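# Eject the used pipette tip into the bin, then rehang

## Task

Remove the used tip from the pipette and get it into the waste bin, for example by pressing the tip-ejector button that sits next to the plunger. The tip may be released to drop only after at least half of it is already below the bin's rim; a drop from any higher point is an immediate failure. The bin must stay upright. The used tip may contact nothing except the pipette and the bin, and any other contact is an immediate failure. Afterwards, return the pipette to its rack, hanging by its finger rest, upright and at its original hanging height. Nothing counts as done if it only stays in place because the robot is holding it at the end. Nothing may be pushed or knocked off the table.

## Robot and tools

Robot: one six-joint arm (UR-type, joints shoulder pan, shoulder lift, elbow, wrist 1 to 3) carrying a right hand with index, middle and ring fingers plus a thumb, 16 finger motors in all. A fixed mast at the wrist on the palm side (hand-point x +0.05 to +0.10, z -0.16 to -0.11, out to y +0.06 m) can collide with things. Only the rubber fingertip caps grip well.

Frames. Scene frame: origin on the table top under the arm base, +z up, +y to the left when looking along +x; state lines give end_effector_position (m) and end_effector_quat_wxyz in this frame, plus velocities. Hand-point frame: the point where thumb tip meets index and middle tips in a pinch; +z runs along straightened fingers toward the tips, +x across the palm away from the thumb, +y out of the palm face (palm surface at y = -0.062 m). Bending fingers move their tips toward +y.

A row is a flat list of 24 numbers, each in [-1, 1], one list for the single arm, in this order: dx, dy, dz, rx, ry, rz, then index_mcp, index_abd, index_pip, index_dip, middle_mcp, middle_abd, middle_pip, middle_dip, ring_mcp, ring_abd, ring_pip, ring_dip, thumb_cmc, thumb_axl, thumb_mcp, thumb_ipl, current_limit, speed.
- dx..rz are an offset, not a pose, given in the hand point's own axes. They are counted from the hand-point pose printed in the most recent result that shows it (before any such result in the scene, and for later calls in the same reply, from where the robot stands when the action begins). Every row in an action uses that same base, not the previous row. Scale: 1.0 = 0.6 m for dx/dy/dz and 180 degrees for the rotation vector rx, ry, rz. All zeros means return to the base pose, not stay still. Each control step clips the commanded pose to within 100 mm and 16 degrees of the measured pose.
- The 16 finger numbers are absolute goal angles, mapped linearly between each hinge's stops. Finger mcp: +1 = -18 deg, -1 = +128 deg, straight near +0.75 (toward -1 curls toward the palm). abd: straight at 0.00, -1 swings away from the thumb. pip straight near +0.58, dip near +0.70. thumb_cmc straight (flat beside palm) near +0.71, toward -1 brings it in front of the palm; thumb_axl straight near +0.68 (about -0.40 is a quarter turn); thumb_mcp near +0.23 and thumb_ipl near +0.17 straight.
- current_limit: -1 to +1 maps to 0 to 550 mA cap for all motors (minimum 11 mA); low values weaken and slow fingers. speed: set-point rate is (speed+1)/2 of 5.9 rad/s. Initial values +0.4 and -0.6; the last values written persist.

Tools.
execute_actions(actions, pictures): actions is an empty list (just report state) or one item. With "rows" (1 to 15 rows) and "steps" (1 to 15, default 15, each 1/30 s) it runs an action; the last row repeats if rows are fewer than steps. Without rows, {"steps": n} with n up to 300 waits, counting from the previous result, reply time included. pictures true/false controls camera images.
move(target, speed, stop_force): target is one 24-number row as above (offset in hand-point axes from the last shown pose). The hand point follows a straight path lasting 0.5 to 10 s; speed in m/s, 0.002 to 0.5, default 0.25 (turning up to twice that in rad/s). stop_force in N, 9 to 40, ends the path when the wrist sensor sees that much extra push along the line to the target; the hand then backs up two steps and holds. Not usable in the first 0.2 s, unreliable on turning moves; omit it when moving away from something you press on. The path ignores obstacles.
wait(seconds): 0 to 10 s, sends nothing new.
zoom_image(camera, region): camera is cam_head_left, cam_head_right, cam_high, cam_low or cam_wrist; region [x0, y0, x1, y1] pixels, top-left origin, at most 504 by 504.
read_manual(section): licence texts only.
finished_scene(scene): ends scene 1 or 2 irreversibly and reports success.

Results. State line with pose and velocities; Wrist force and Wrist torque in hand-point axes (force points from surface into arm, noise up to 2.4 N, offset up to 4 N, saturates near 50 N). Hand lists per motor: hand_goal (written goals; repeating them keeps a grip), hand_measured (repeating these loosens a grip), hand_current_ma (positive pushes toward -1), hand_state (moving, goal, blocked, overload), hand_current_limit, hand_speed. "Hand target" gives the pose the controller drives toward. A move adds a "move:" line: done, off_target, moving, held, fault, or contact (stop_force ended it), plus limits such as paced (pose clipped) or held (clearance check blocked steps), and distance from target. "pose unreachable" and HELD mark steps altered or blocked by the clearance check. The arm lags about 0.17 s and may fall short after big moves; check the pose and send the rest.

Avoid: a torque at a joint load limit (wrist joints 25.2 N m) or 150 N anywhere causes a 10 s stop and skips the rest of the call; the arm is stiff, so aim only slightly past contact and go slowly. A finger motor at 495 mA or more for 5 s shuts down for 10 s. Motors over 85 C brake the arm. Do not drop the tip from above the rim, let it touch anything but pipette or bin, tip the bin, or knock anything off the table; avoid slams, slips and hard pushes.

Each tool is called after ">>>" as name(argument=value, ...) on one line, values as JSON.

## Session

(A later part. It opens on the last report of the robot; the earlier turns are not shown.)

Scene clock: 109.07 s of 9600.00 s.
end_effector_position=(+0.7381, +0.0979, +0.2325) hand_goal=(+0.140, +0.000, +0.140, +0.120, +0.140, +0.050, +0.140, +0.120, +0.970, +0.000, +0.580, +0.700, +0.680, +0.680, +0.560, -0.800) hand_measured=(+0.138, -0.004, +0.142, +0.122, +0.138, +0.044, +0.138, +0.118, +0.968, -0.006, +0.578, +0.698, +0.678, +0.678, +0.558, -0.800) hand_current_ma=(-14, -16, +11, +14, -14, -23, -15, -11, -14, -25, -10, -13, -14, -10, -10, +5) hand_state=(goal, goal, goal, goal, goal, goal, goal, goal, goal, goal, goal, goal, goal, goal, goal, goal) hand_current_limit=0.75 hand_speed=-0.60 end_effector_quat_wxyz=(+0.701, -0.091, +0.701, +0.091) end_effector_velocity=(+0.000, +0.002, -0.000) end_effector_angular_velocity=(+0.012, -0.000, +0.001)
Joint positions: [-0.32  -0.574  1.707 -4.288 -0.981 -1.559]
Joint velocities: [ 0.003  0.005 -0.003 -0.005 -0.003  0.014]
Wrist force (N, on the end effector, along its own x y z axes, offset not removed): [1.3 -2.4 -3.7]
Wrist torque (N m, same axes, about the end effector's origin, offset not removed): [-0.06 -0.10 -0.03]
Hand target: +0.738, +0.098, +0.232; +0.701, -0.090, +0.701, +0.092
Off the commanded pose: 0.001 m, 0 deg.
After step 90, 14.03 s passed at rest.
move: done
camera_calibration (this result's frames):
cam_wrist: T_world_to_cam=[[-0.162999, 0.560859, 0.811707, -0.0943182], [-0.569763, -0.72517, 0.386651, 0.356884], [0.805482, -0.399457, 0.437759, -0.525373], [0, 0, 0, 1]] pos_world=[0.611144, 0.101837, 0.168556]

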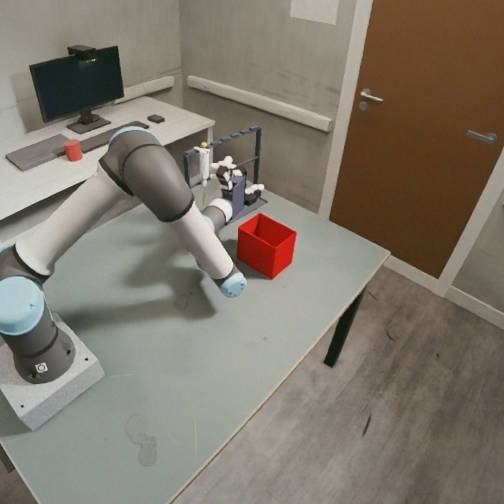

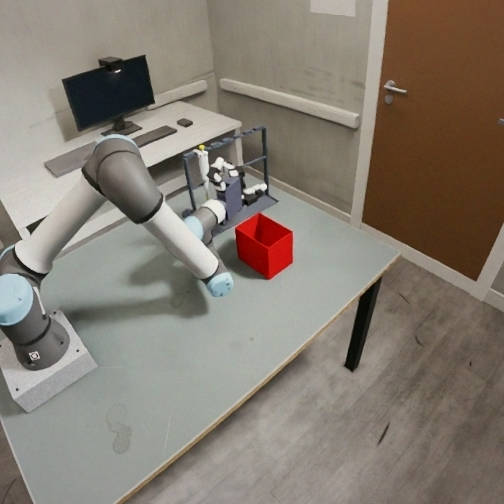

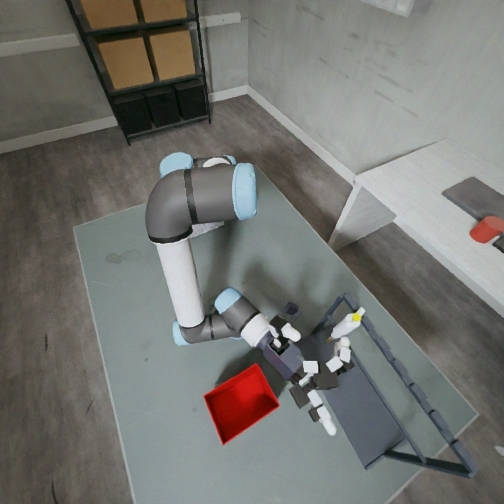

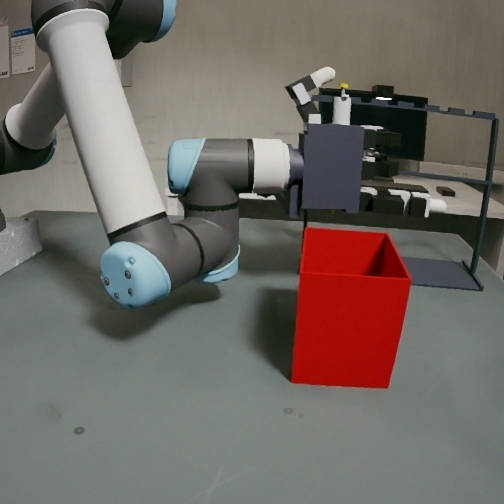

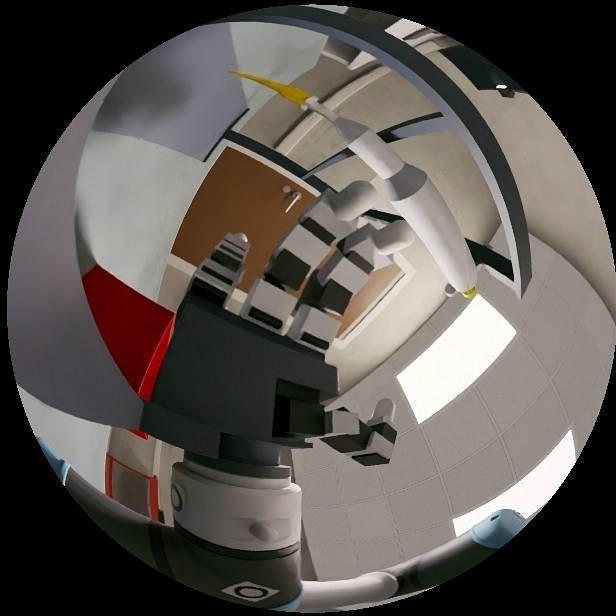

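>>> move(target=[-0.02,0,0,0,0,0,0.3,0,0.25,0.2,0.3,0.05,0.25,0.2,0.97,0,0.58,0.7,0.68,0.68,0.56,-0.8,0.75,-0.6], speed=0.03)

>>> move(target=[0,0.13,0.035,0,0,0,0.3,0,0.25,0.2,0.3,0.05,0.25,0.2,0.97,0,0.58,0.7,0.68,0.68,0.56,-0.8,0.75,-0.6], speed=0.04)

>>> zoom_image(camera="cam_low", region=[260, 40, 460, 240])

>>> zoom_image(camera="cam_high", region=[280, 260, 420, 400])

Scene clock: 115.37 s of 9600.00 s.
end_effector_position=(+0.7382, +0.0979, +0.2443) hand_goal=(+0.300, +0.000, +0.250, +0.200, +0.300, +0.050, +0.250, +0.200, +0.970, +0.000, +0.580, +0.700, +0.680, +0.680, +0.560, -0.800) hand_measured=(+0.298, -0.004, +0.248, +0.198, +0.298, +0.044, +0.248, +0.198, +0.968, -0.006, +0.578, +0.698, +0.678, +0.678, +0.558, -0.800) hand_current_ma=(-12, -16, -13, -14, -13, -23, -13, -14, -13, -25, -10, -13, -14, -10, -10, +5) hand_state=(goal, goal, goal, goal, goal, goal, goal, goal, goal, goal, goal, goal, goal, goal, goal, goal) hand_current_limit=0.75 hand_speed=-0.60 end_effector_quat_wxyz=(+0.701, -0.091, +0.701, +0.091) end_effector_velocity=(+0.000, +0.000, +0.002) end_effector_angular_velocity=(-0.000, -0.000, +0.000)
Joint positions: [-0.321 -0.599  1.716 -4.271 -0.981 -1.559]
Joint velocities: [ 0.    -0.005  0.001  0.003  0.    -0.   ]
Wrist force (N, on the end effector, along its own x y z axes, offset not removed): [-1.3 2.1 -0.7]
Wrist torque (N m, same axes, about the end effector's origin, offset not removed): [0.25 0.20 -0.04]
Hand target: +0.738, +0.098, +0.244; +0.701, -0.091, +0.701, +0.091
Off the commanded pose: 0.000 m, 0 deg.
After step 90, 2.50 s passed at rest.
move: done
camera_calibration (this result's frames):
cam_wrist: T_world_to_cam=[[-0.163017, 0.560828, 0.811725, -0.103851], [-0.569761, -0.72519, 0.386616, 0.352335], [0.80548, -0.399464, 0.437756, -0.530556], [0, 0, 0, 1]] pos_world=[0.611169, 0.101814, 0.180334]

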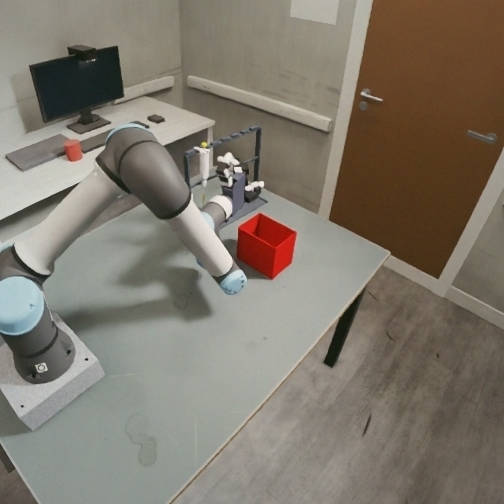

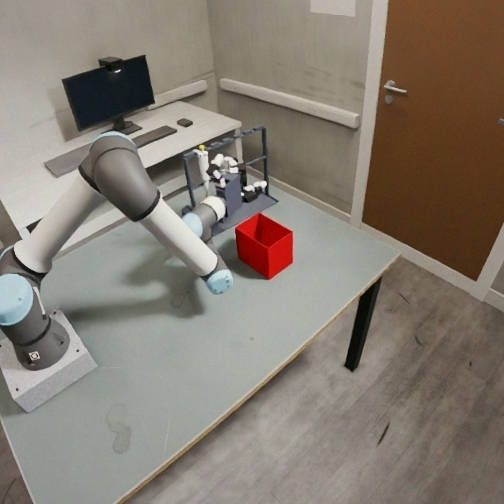

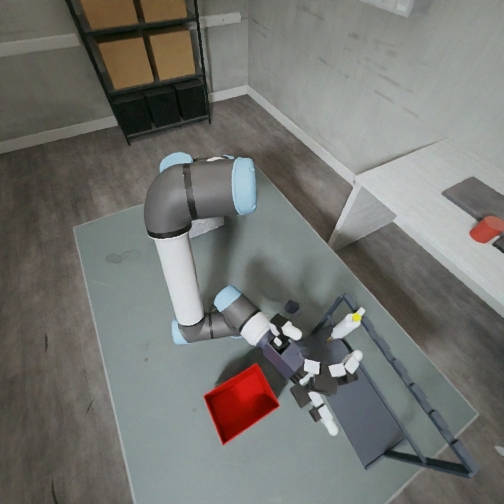

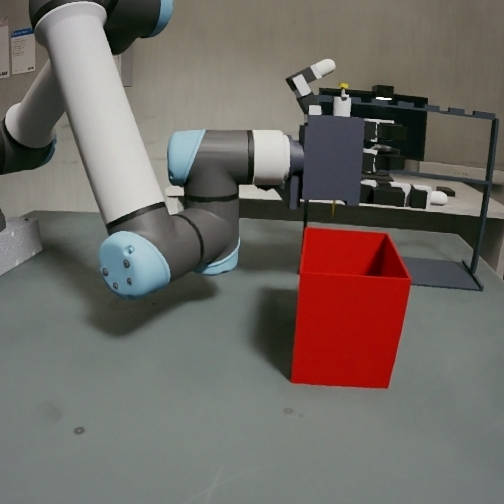

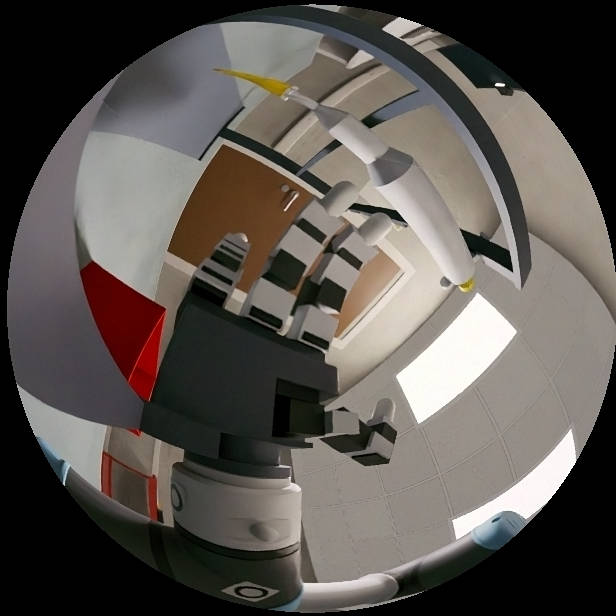

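Scene clock: 117.77 s of 9600.00 s.
end_effector_position=(+0.7384, +0.1784, +0.2446) hand_goal=(+0.300, +0.000, +0.250, +0.200, +0.300, +0.050, +0.250, +0.200, +0.970, +0.000, +0.580, +0.700, +0.680, +0.680, +0.560, -0.800) hand_measured=(+0.298, -0.004, +0.248, +0.198, +0.298, +0.044, +0.248, +0.198, +0.968, -0.006, +0.578, +0.698, +0.678, +0.678, +0.558, -0.800) hand_current_ma=(-12, -16, -13, -14, -12, -23, -13, -14, -12, -25, -10, -13, -13, -10, -10, +5) hand_state=(goal, goal, goal, goal, goal, goal, goal, goal, goal, goal, goal, goal, goal, goal, goal, goal) hand_current_limit=0.75 hand_speed=-0.60 end_effector_quat_wxyz=(+0.701, -0.091, +0.701, +0.091) end_effector_velocity=(+0.000, +0.002, -0.000) end_effector_angular_velocity=(+0.001, +0.001, -0.001)
Joint positions: [-0.171 -0.601  1.718 -4.27  -1.13  -1.561]
Joint velocities: [ 0.004  0.001 -0.001  0.002 -0.005  0.001]
Wrist force (N, on the end effector, along its own x y z axes, offset not removed): [-0.2 -0.5 -2.1]
Wrist torque (N m, same axes, about the end effector's origin, offset not removed): [0.02 0.04 0.00]
Hand target: +0.738, +0.179, +0.245; +0.701, -0.091, +0.701, +0.091
Off the commanded pose: 0.000 m, 0 deg.
move: done
camera_calibration (this result's frames):
cam_wrist: T_world_to_cam=[[-0.163095, 0.560625, 0.81185, -0.14916], [-0.569783, -0.725294, 0.386388, 0.410861], [0.805448, -0.39956, 0.437726, -0.498658], [0, 0, 0, 1]] pos_world=[0.611418, 0.182374, 0.18062]

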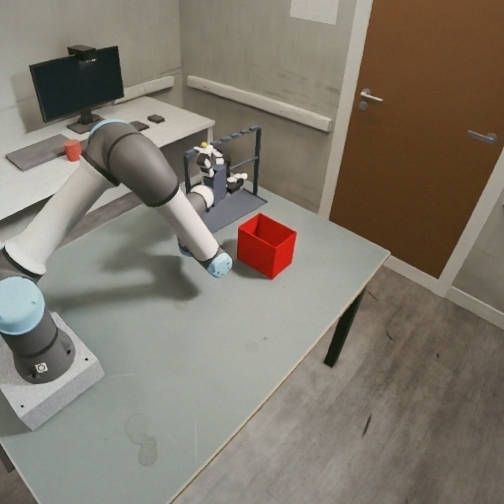

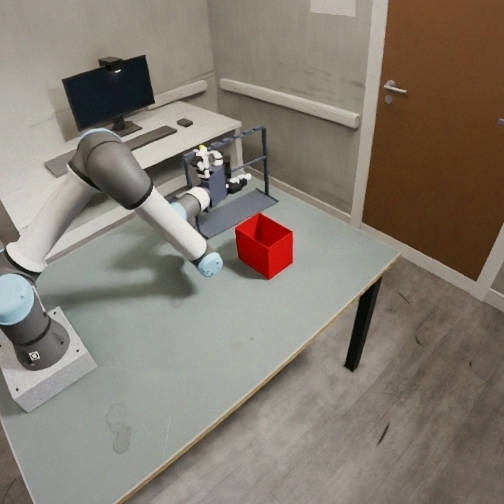

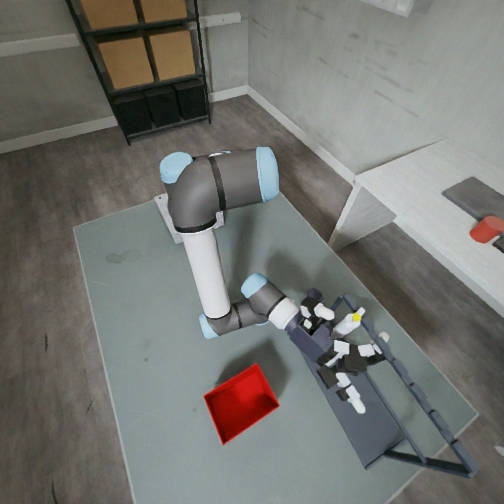

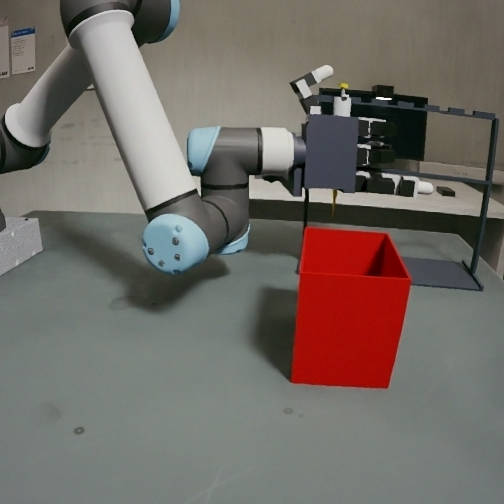

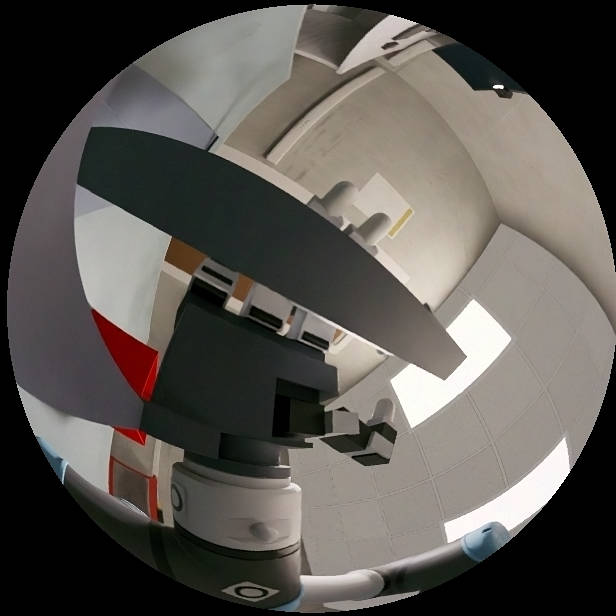

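Region (260, 40, 460, 240) of cam_low's 504x504 image, scaled by 2.520, with more detail than that image has.

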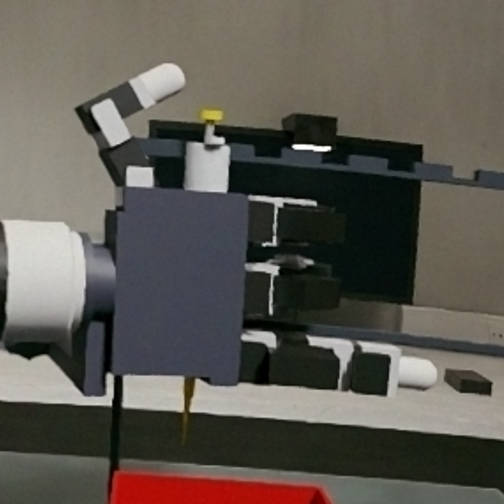

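Region (280, 260, 420, 400) of cam_high's 504x504 image, scaled by 3.600, with more detail than that image has.

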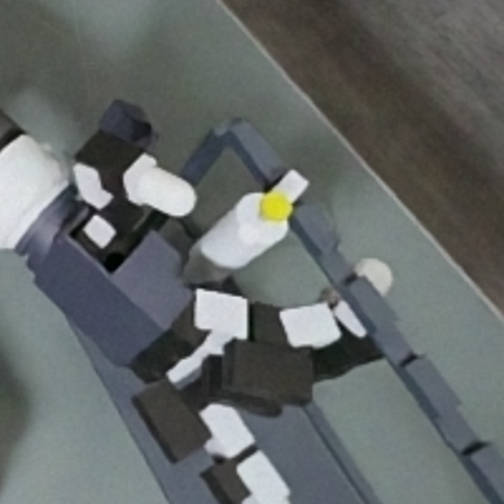

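>>> move(target=[0,0.03,0.022,0,0,0,-0.14,0,-0.15,-0.03,-0.14,0.05,-0.15,-0.03,0.97,0,0.58,0.7,0.68,0.68,0.56,-0.8,0.75,-0.8], speed=0.015)

>>> zoom_image(camera="cam_high", region=[280, 260, 420, 400])

Scene clock: 122.43 s of 9600.00 s.
end_effector_position=(+0.7464, +0.1990, +0.2446) hand_goal=(-0.140, +0.000, -0.150, -0.030, -0.140, +0.050, -0.150, -0.030, +0.970, +0.000, +0.580, +0.700, +0.680, +0.680, +0.560, -0.800) hand_measured=(-0.138, -0.004, -0.148, -0.028, -0.138, +0.044, -0.148, -0.028, +0.968, -0.006, +0.578, +0.698, +0.678, +0.678, +0.558, -0.800) hand_current_ma=(+14, -16, +13, +14, +14, -23, +13, +14, -12, -25, -10, -13, -13, -10, -10, +5) hand_state=(goal, goal, goal, goal, goal, goal, goal, goal, goal, goal, goal, goal, goal, goal, goal, goal) hand_current_limit=0.75 hand_speed=-0.80 end_effector_quat_wxyz=(+0.701, -0.091, +0.701, +0.091) end_effector_velocity=(+0.001, +0.003, -0.000) end_effector_angular_velocity=(-0.000, +0.001, +0.001)
Joint positions: [-0.13  -0.591  1.686 -4.248 -1.171 -1.561]
Joint velocities: [ 0.005  0.002 -0.004  0.004 -0.005 -0.001]
Wrist force (N, on the end effector, along its own x y z axes, offset not removed): [-1.3 0.3 -1.4]
Wrist torque (N m, same axes, about the end effector's origin, offset not removed): [-0.06 0.20 -0.14]
Hand target: +0.747, +0.199, +0.245; +0.701, -0.091, +0.701, +0.091
Off the commanded pose: 0.000 m, 0 deg.
move: done
camera_calibration (this result's frames):
cam_wrist: T_world_to_cam=[[-0.163107, 0.560566, 0.811888, -0.159416], [-0.569781, -0.725325, 0.386332, 0.430334], [0.805447, -0.399585, 0.437706, -0.496922], [0, 0, 0, 1]] pos_world=[0.619439, 0.202933, 0.180681]

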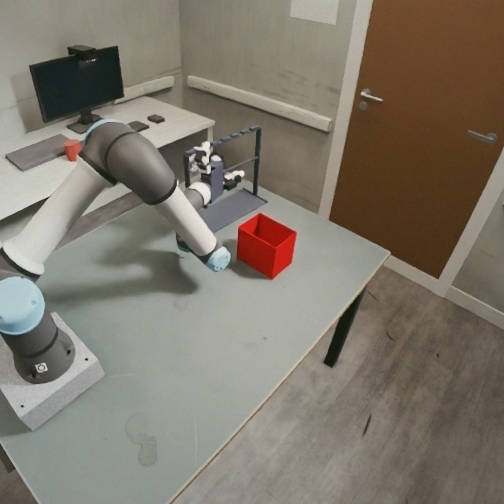

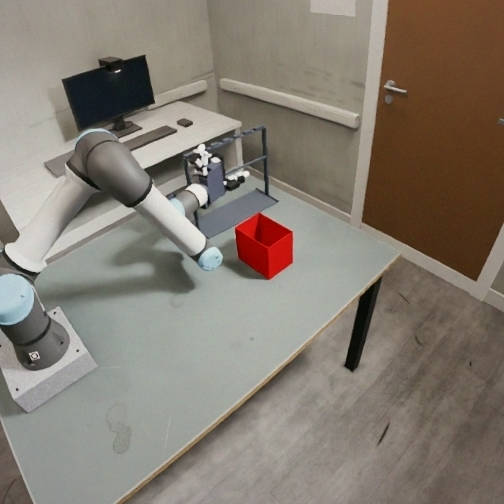

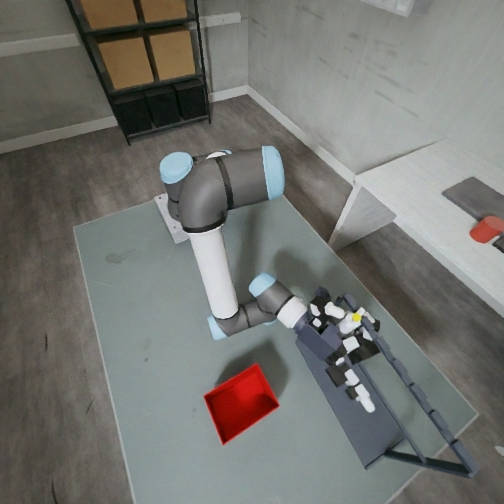

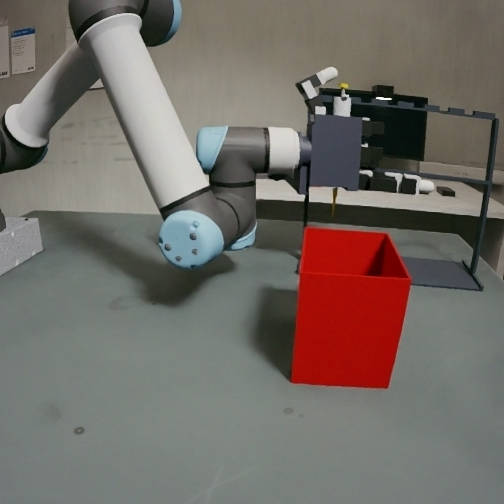

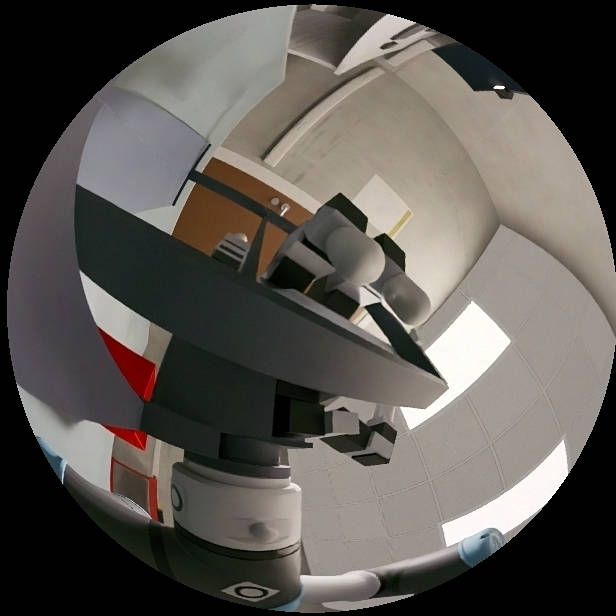

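Region (280, 260, 420, 400) of cam_high's 504x504 image, scaled by 3.600, with more detail than that image has.

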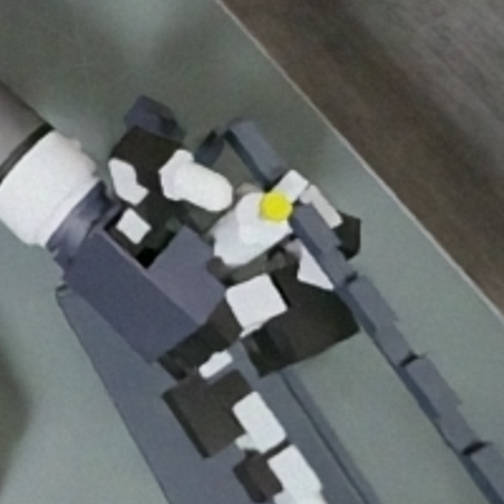

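>>> move(target=[0,0.006,0,0,0,0,-0.44,0,-0.36,-0.6,-0.44,0.05,-0.36,-0.6,0.97,0,0.58,0.7,0.68,0.68,0.56,-0.8,0.75,-0.8], speed=0.01)

>>> zoom_image(camera="cam_high", region=[280, 260, 420, 400])

Scene clock: 126.37 s of 9600.00 s.
end_effector_position=(+0.7455, +0.2024, +0.2446) hand_goal=(-0.440, +0.000, -0.360, -0.600, -0.440, +0.050, -0.360, -0.600, +0.970, +0.000, +0.580, +0.700, +0.680, +0.680, +0.560, -0.800) hand_measured=(-0.440, -0.004, -0.344, -0.546, -0.440, +0.044, -0.344, -0.536, +0.968, -0.006, +0.578, +0.698, +0.678, +0.678, +0.558, -0.800) hand_current_ma=(-3, -16, +91, +315, -3, -23, +94, +329, -12, -25, -10, -13, -13, -10, -10, +5) hand_state=(goal, goal, goal, blocked, goal, goal, goal, blocked, goal, goal, goal, goal, goal, goal, goal, goal) hand_current_limit=0.75 hand_speed=-0.80 end_effector_quat_wxyz=(+0.701, -0.091, +0.701, +0.091) end_effector_velocity=(-0.000, +0.000, +0.000) end_effector_angular_velocity=(+0.000, -0.001, +0.001)
Joint positions: [-0.124 -0.592  1.688 -4.249 -1.177 -1.561]
Joint velocities: [ 0.     0.    -0.    -0.001  0.     0.   ]
Wrist force (N, on the end effector, along its own x y z axes, offset not removed): [0.2 -0.2 -1.4]
Wrist torque (N m, same axes, about the end effector's origin, offset not removed): [-0.05 -0.11 0.02]
Hand target: +0.745, +0.202, +0.245; +0.701, -0.091, +0.701, +0.091
Off the commanded pose: 0.000 m, 0 deg.
move: done
camera_calibration (this result's frames):
cam_wrist: T_world_to_cam=[[-0.163105, 0.56056, 0.811893, -0.161528], [-0.56979, -0.725324, 0.386322, 0.432333], [0.805442, -0.399597, 0.437705, -0.494787], [0, 0, 0, 1]] pos_world=[0.618515, 0.206412, 0.180694]

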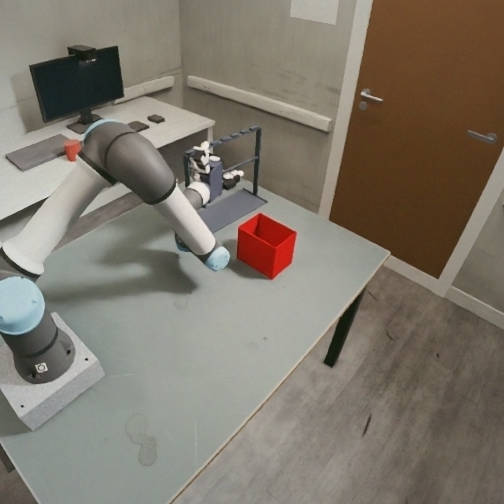

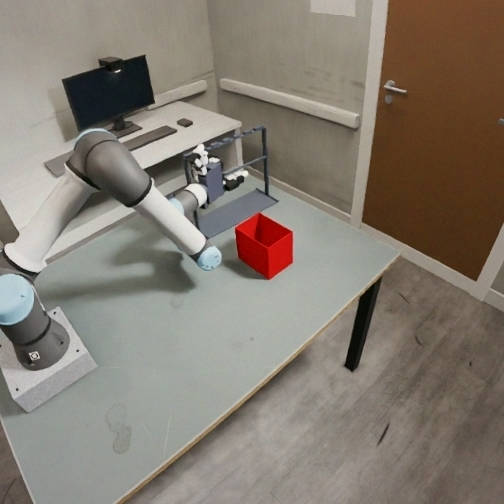

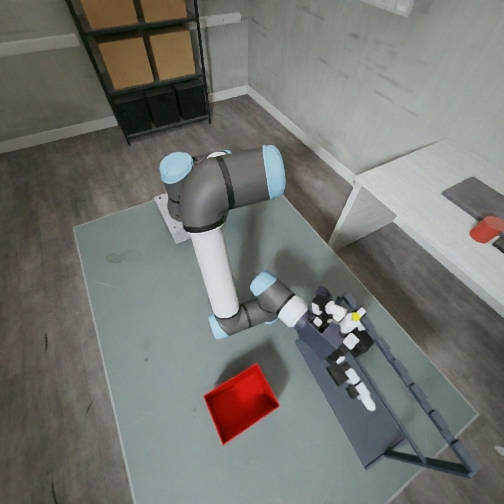

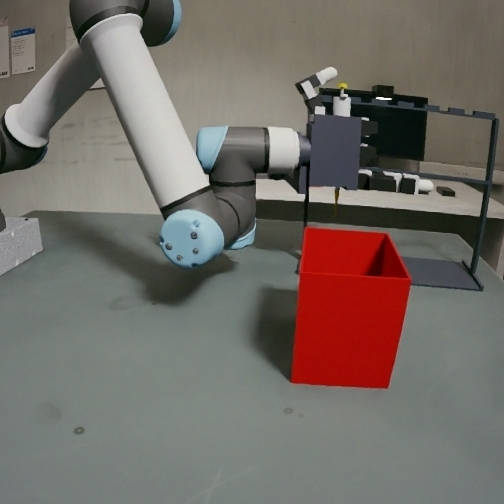

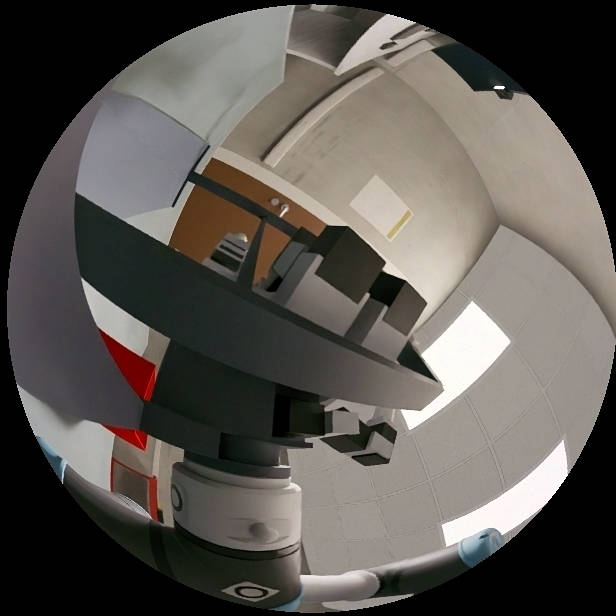

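Region (280, 260, 420, 400) of cam_high's 504x504 image, scaled by 3.600, with more detail than that image has.

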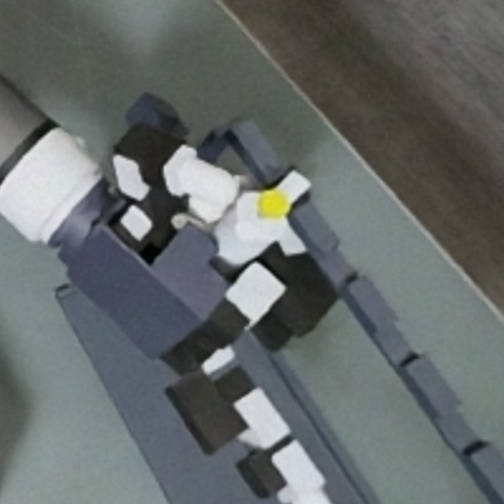

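Tighten, lift 12 mm, withdraw a bit.

>>> move(target=[0,0,0,0,0,0,-0.47,0,-0.45,-0.66,-0.47,0.05,-0.45,-0.66,0.97,0,0.58,0.7,0.68,0.68,0.56,-0.8,0.75,-0.8])

>>> move(target=[-0.021,0,0,0,0,0,-0.47,0,-0.45,-0.66,-0.47,0.05,-0.45,-0.66,0.97,0,0.58,0.7,0.68,0.68,0.56,-0.8,0.75,-0.8], speed=0.015)

>>> move(target=[0,-0.032,-0.0086,0,0,0,-0.47,0,-0.45,-0.66,-0.47,0.05,-0.45,-0.66,0.97,0,0.58,0.7,0.68,0.68,0.56,-0.8,0.75,-0.8], speed=0.015)

>>> zoom_image(camera="cam_high", region=[280, 260, 420, 400])

>>> zoom_image(camera="cam_low", region=[260, 40, 460, 240])

Scene clock: 131.60 s of 9600.00 s.
end_effector_position=(+0.7455, +0.2024, +0.2446) hand_goal=(-0.470, +0.000, -0.450, -0.660, -0.470, +0.050, -0.450, -0.660, +0.970, +0.000, +0.580, +0.700, +0.680, +0.680, +0.560, -0.800) hand_measured=(-0.460, -0.004, -0.348, -0.552, -0.460, +0.044, -0.348, -0.542, +0.968, -0.006, +0.578, +0.698, +0.678, +0.678, +0.558, -0.800) hand_current_ma=(+57, -16, +481, +481, +54, -23, +481, +481, -12, -25, -10, -13, -13, -10, -10, +5) hand_state=(goal, goal, blocked, blocked, goal, goal, blocked, blocked, goal, goal, goal, goal, goal, goal, goal, goal) hand_current_limit=0.75 hand_speed=-0.80 end_effector_quat_wxyz=(+0.701, -0.091, +0.701, +0.091) end_effector_velocity=(+0.000, -0.001, +0.000) end_effector_angular_velocity=(+0.001, +0.002, -0.001)
Joint positions: [-0.124 -0.592  1.688 -4.249 -1.177 -1.561]
Joint velocities: [-0.001 -0.    -0.     0.002 -0.     0.001]
Wrist force (N, on the end effector, along its own x y z axes, offset not removed): [-0.5 -0.6 -0.7]
Wrist torque (N m, same axes, about the end effector's origin, offset not removed): [-0.17 0.01 -0.10]
Hand target: +0.745, +0.202, +0.245; +0.701, -0.091, +0.701, +0.091
Off the commanded pose: 0.000 m, 0 deg.
After step 90, 1.53 s passed at rest.
move: done
camera_calibration (this result's frames):
cam_wrist: T_world_to_cam=[[-0.163112, 0.560558, 0.811892, -0.161527], [-0.569782, -0.72533, 0.386322, 0.432333], [0.805446, -0.399588, 0.437706, -0.494787], [0, 0, 0, 1]] pos_world=[0.618513, 0.206419, 0.180694]

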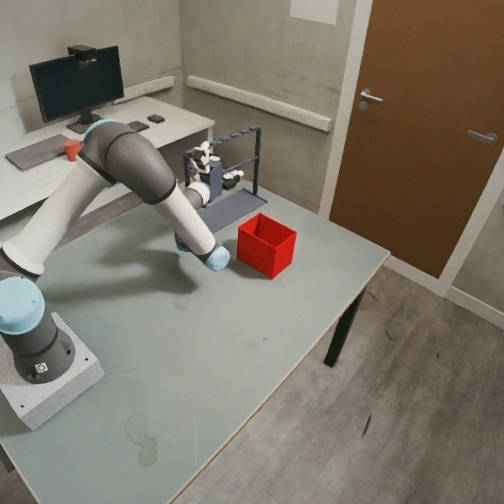

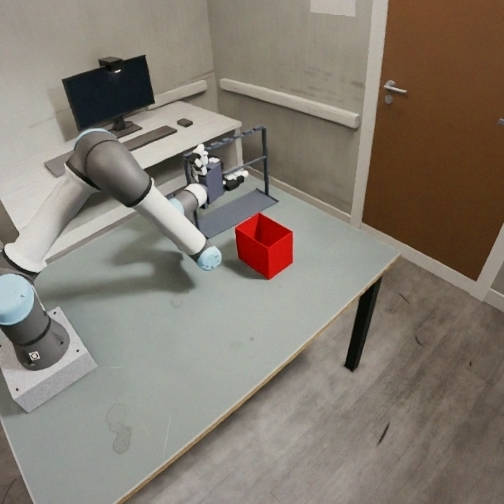

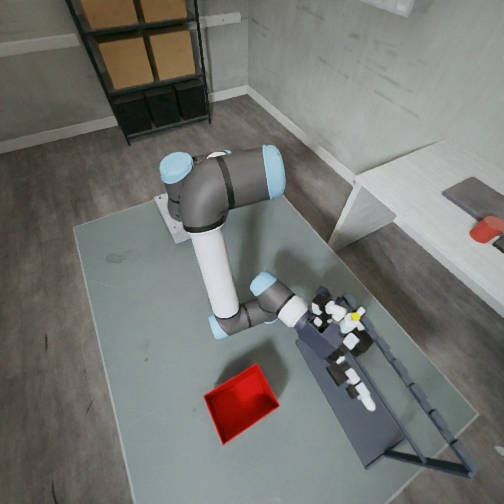

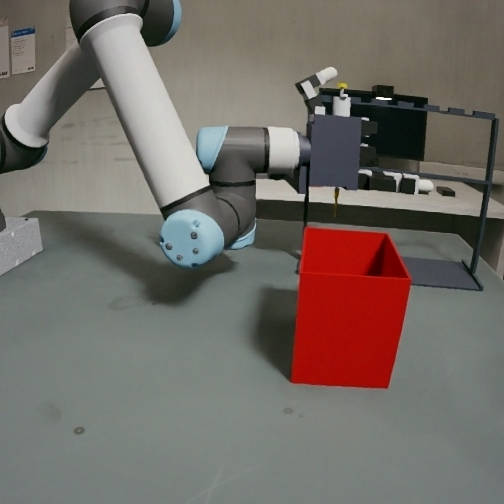

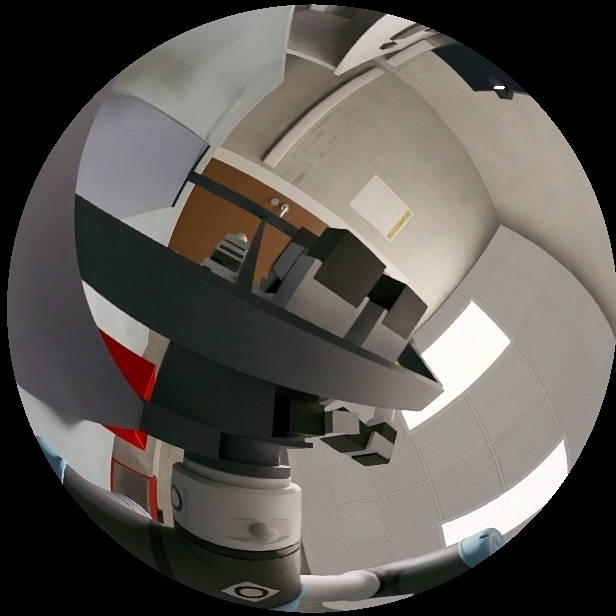

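Scene clock: 132.70 s of 9600.00 s.
end_effector_position=(+0.7455, +0.2024, +0.2570) hand_goal=(-0.470, +0.000, -0.450, -0.660, -0.470, +0.050, -0.450, -0.660, +0.970, +0.000, +0.580, +0.700, +0.680, +0.680, +0.560, -0.800) hand_measured=(-0.468, -0.004, -0.350, -0.552, -0.468, +0.044, -0.348, -0.542, +0.968, -0.006, +0.578, +0.698, +0.678, +0.678, +0.558, -0.800) hand_current_ma=(+14, -16, +481, +481, +16, -23, +481, +481, -12, -25, -10, -13, -13, -10, -10, +5) hand_state=(goal, goal, blocked, blocked, goal, goal, blocked, blocked, goal, goal, goal, goal, goal, goal, goal, goal) hand_current_limit=0.75 hand_speed=-0.80 end_effector_quat_wxyz=(+0.701, -0.091, +0.701, +0.091) end_effector_velocity=(-0.000, -0.000, +0.002) end_effector_angular_velocity=(+0.001, +0.000, -0.000)
Joint positions: [-0.124 -0.618  1.696 -4.232 -1.177 -1.561]
Joint velocities: [-0.    -0.005  0.002  0.003  0.     0.001]
Wrist force (N, on the end effector, along its own x y z axes, offset not removed): [-0.9 2.4 -0.1]
Wrist torque (N m, same axes, about the end effector's origin, offset not removed): [0.21 0.13 -0.09]
Hand target: +0.746, +0.202, +0.257; +0.701, -0.091, +0.701, +0.091
Off the commanded pose: 0.000 m, 0 deg.
move: done
camera_calibration (this result's frames):
cam_wrist: T_world_to_cam=[[-0.163132, 0.560561, 0.811886, -0.171519], [-0.569786, -0.725332, 0.386314, 0.427558], [0.805439, -0.399581, 0.437725, -0.500226], [0, 0, 0, 1]] pos_world=[0.618538, 0.206387, 0.193044]

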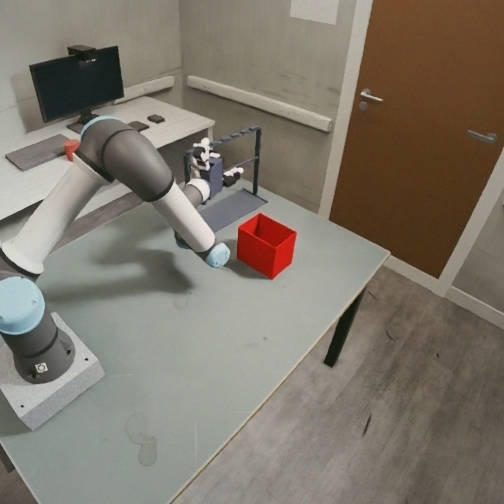

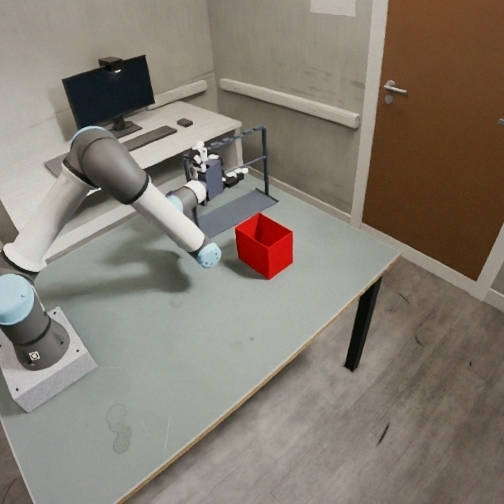

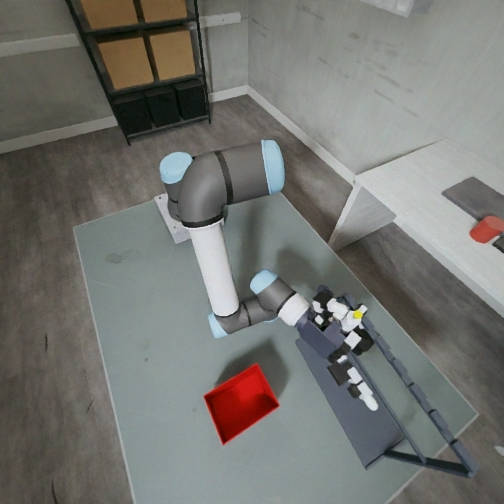

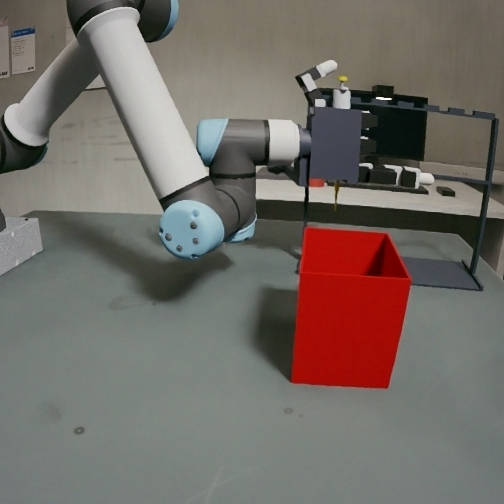

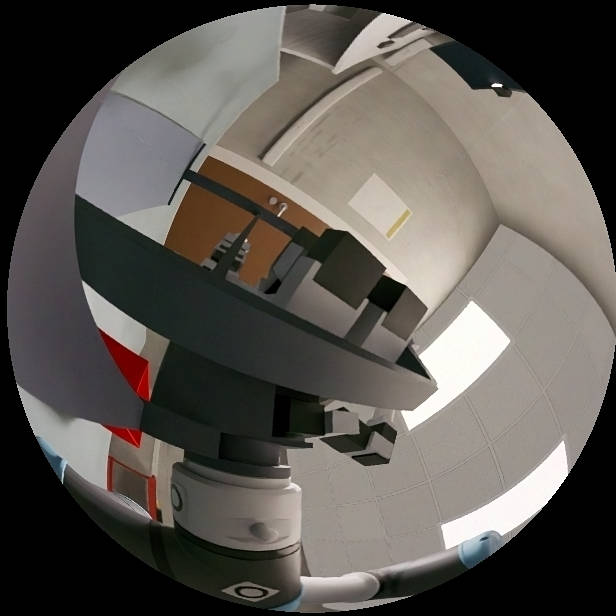

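Scene clock: 134.27 s of 9600.00 s.
end_effector_position=(+0.7455, +0.1828, +0.2569) hand_goal=(-0.470, +0.000, -0.450, -0.660, -0.470, +0.050, -0.450, -0.660, +0.970, +0.000, +0.580, +0.700, +0.680, +0.680, +0.560, -0.800) hand_measured=(-0.468, -0.004, -0.350, -0.552, -0.468, +0.044, -0.348, -0.542, +0.968, -0.006, +0.578, +0.698, +0.678, +0.678, +0.558, -0.800) hand_current_ma=(+13, -16, +481, +481, +15, -23, +481, +481, -12, -25, -10, -13, -13, -10, -10, +5) hand_state=(goal, goal, blocked, blocked, goal, goal, blocked, blocked, goal, goal, goal, goal, goal, goal, goal, goal) hand_current_limit=0.75 hand_speed=-0.80 end_effector_quat_wxyz=(+0.701, -0.091, +0.701, +0.091) end_effector_velocity=(-0.000, -0.002, -0.000) end_effector_angular_velocity=(+0.000, -0.000, +0.001)
Joint positions: [-0.161 -0.619  1.702 -4.236 -1.141 -1.561]
Joint velocities: [-0.004 -0.     0.001 -0.001  0.005  0.   ]
Wrist force (N, on the end effector, along its own x y z axes, offset not removed): [1.7 0.2 -1.1]
Wrist torque (N m, same axes, about the end effector's origin, offset not removed): [-0.05 -0.17 0.02]
Hand target: +0.745, +0.183, +0.257; +0.701, -0.091, +0.701, +0.091
Off the commanded pose: 0.000 m, 0 deg.
move: done
camera_calibration (this result's frames):
cam_wrist: T_world_to_cam=[[-0.163119, 0.560614, 0.811852, -0.160482], [-0.569791, -0.725301, 0.386364, 0.413307], [0.805438, -0.399562, 0.437743, -0.508006], [0, 0, 0, 1]] pos_world=[0.618488, 0.186761, 0.192977]

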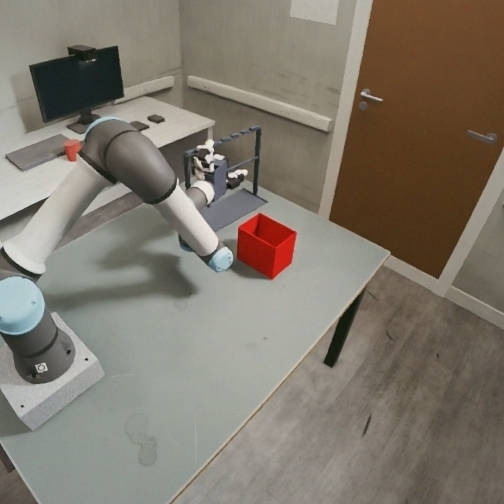

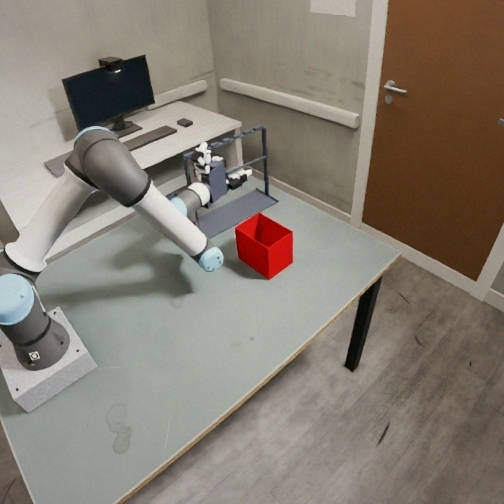

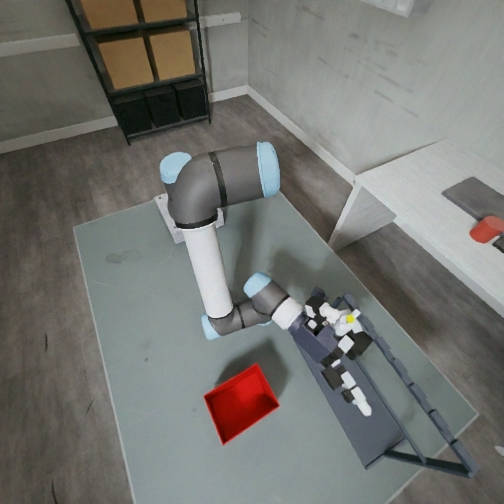

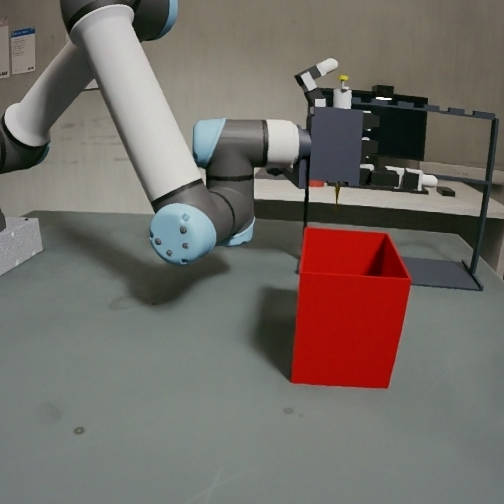

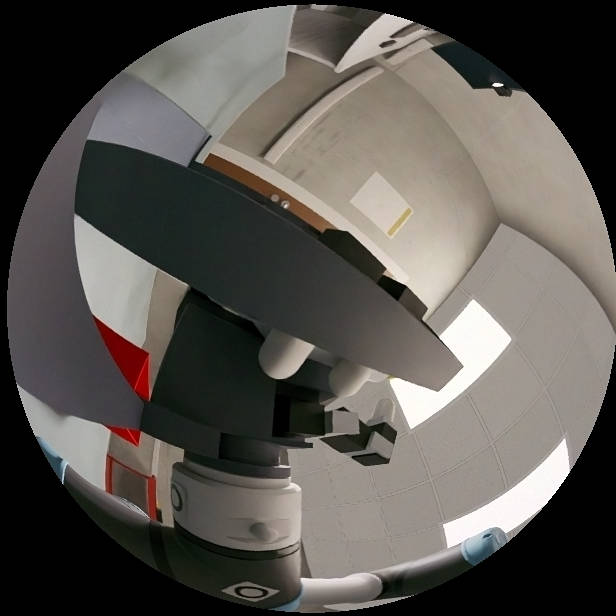

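Region (280, 260, 420, 400) of cam_high's 504x504 image, scaled by 3.600, with more detail than that image has.

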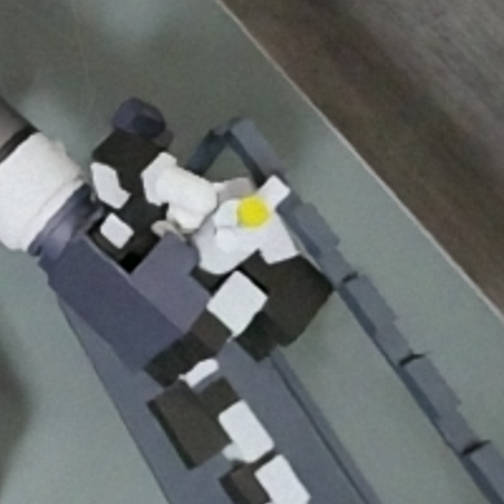

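Region (260, 40, 460, 240) of cam_low's 504x504 image, scaled by 2.520, with more detail than that image has.

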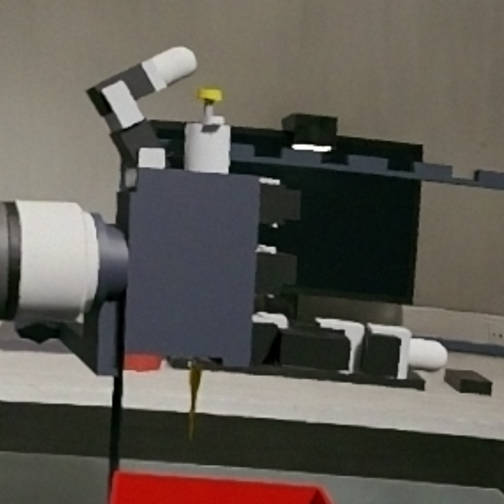

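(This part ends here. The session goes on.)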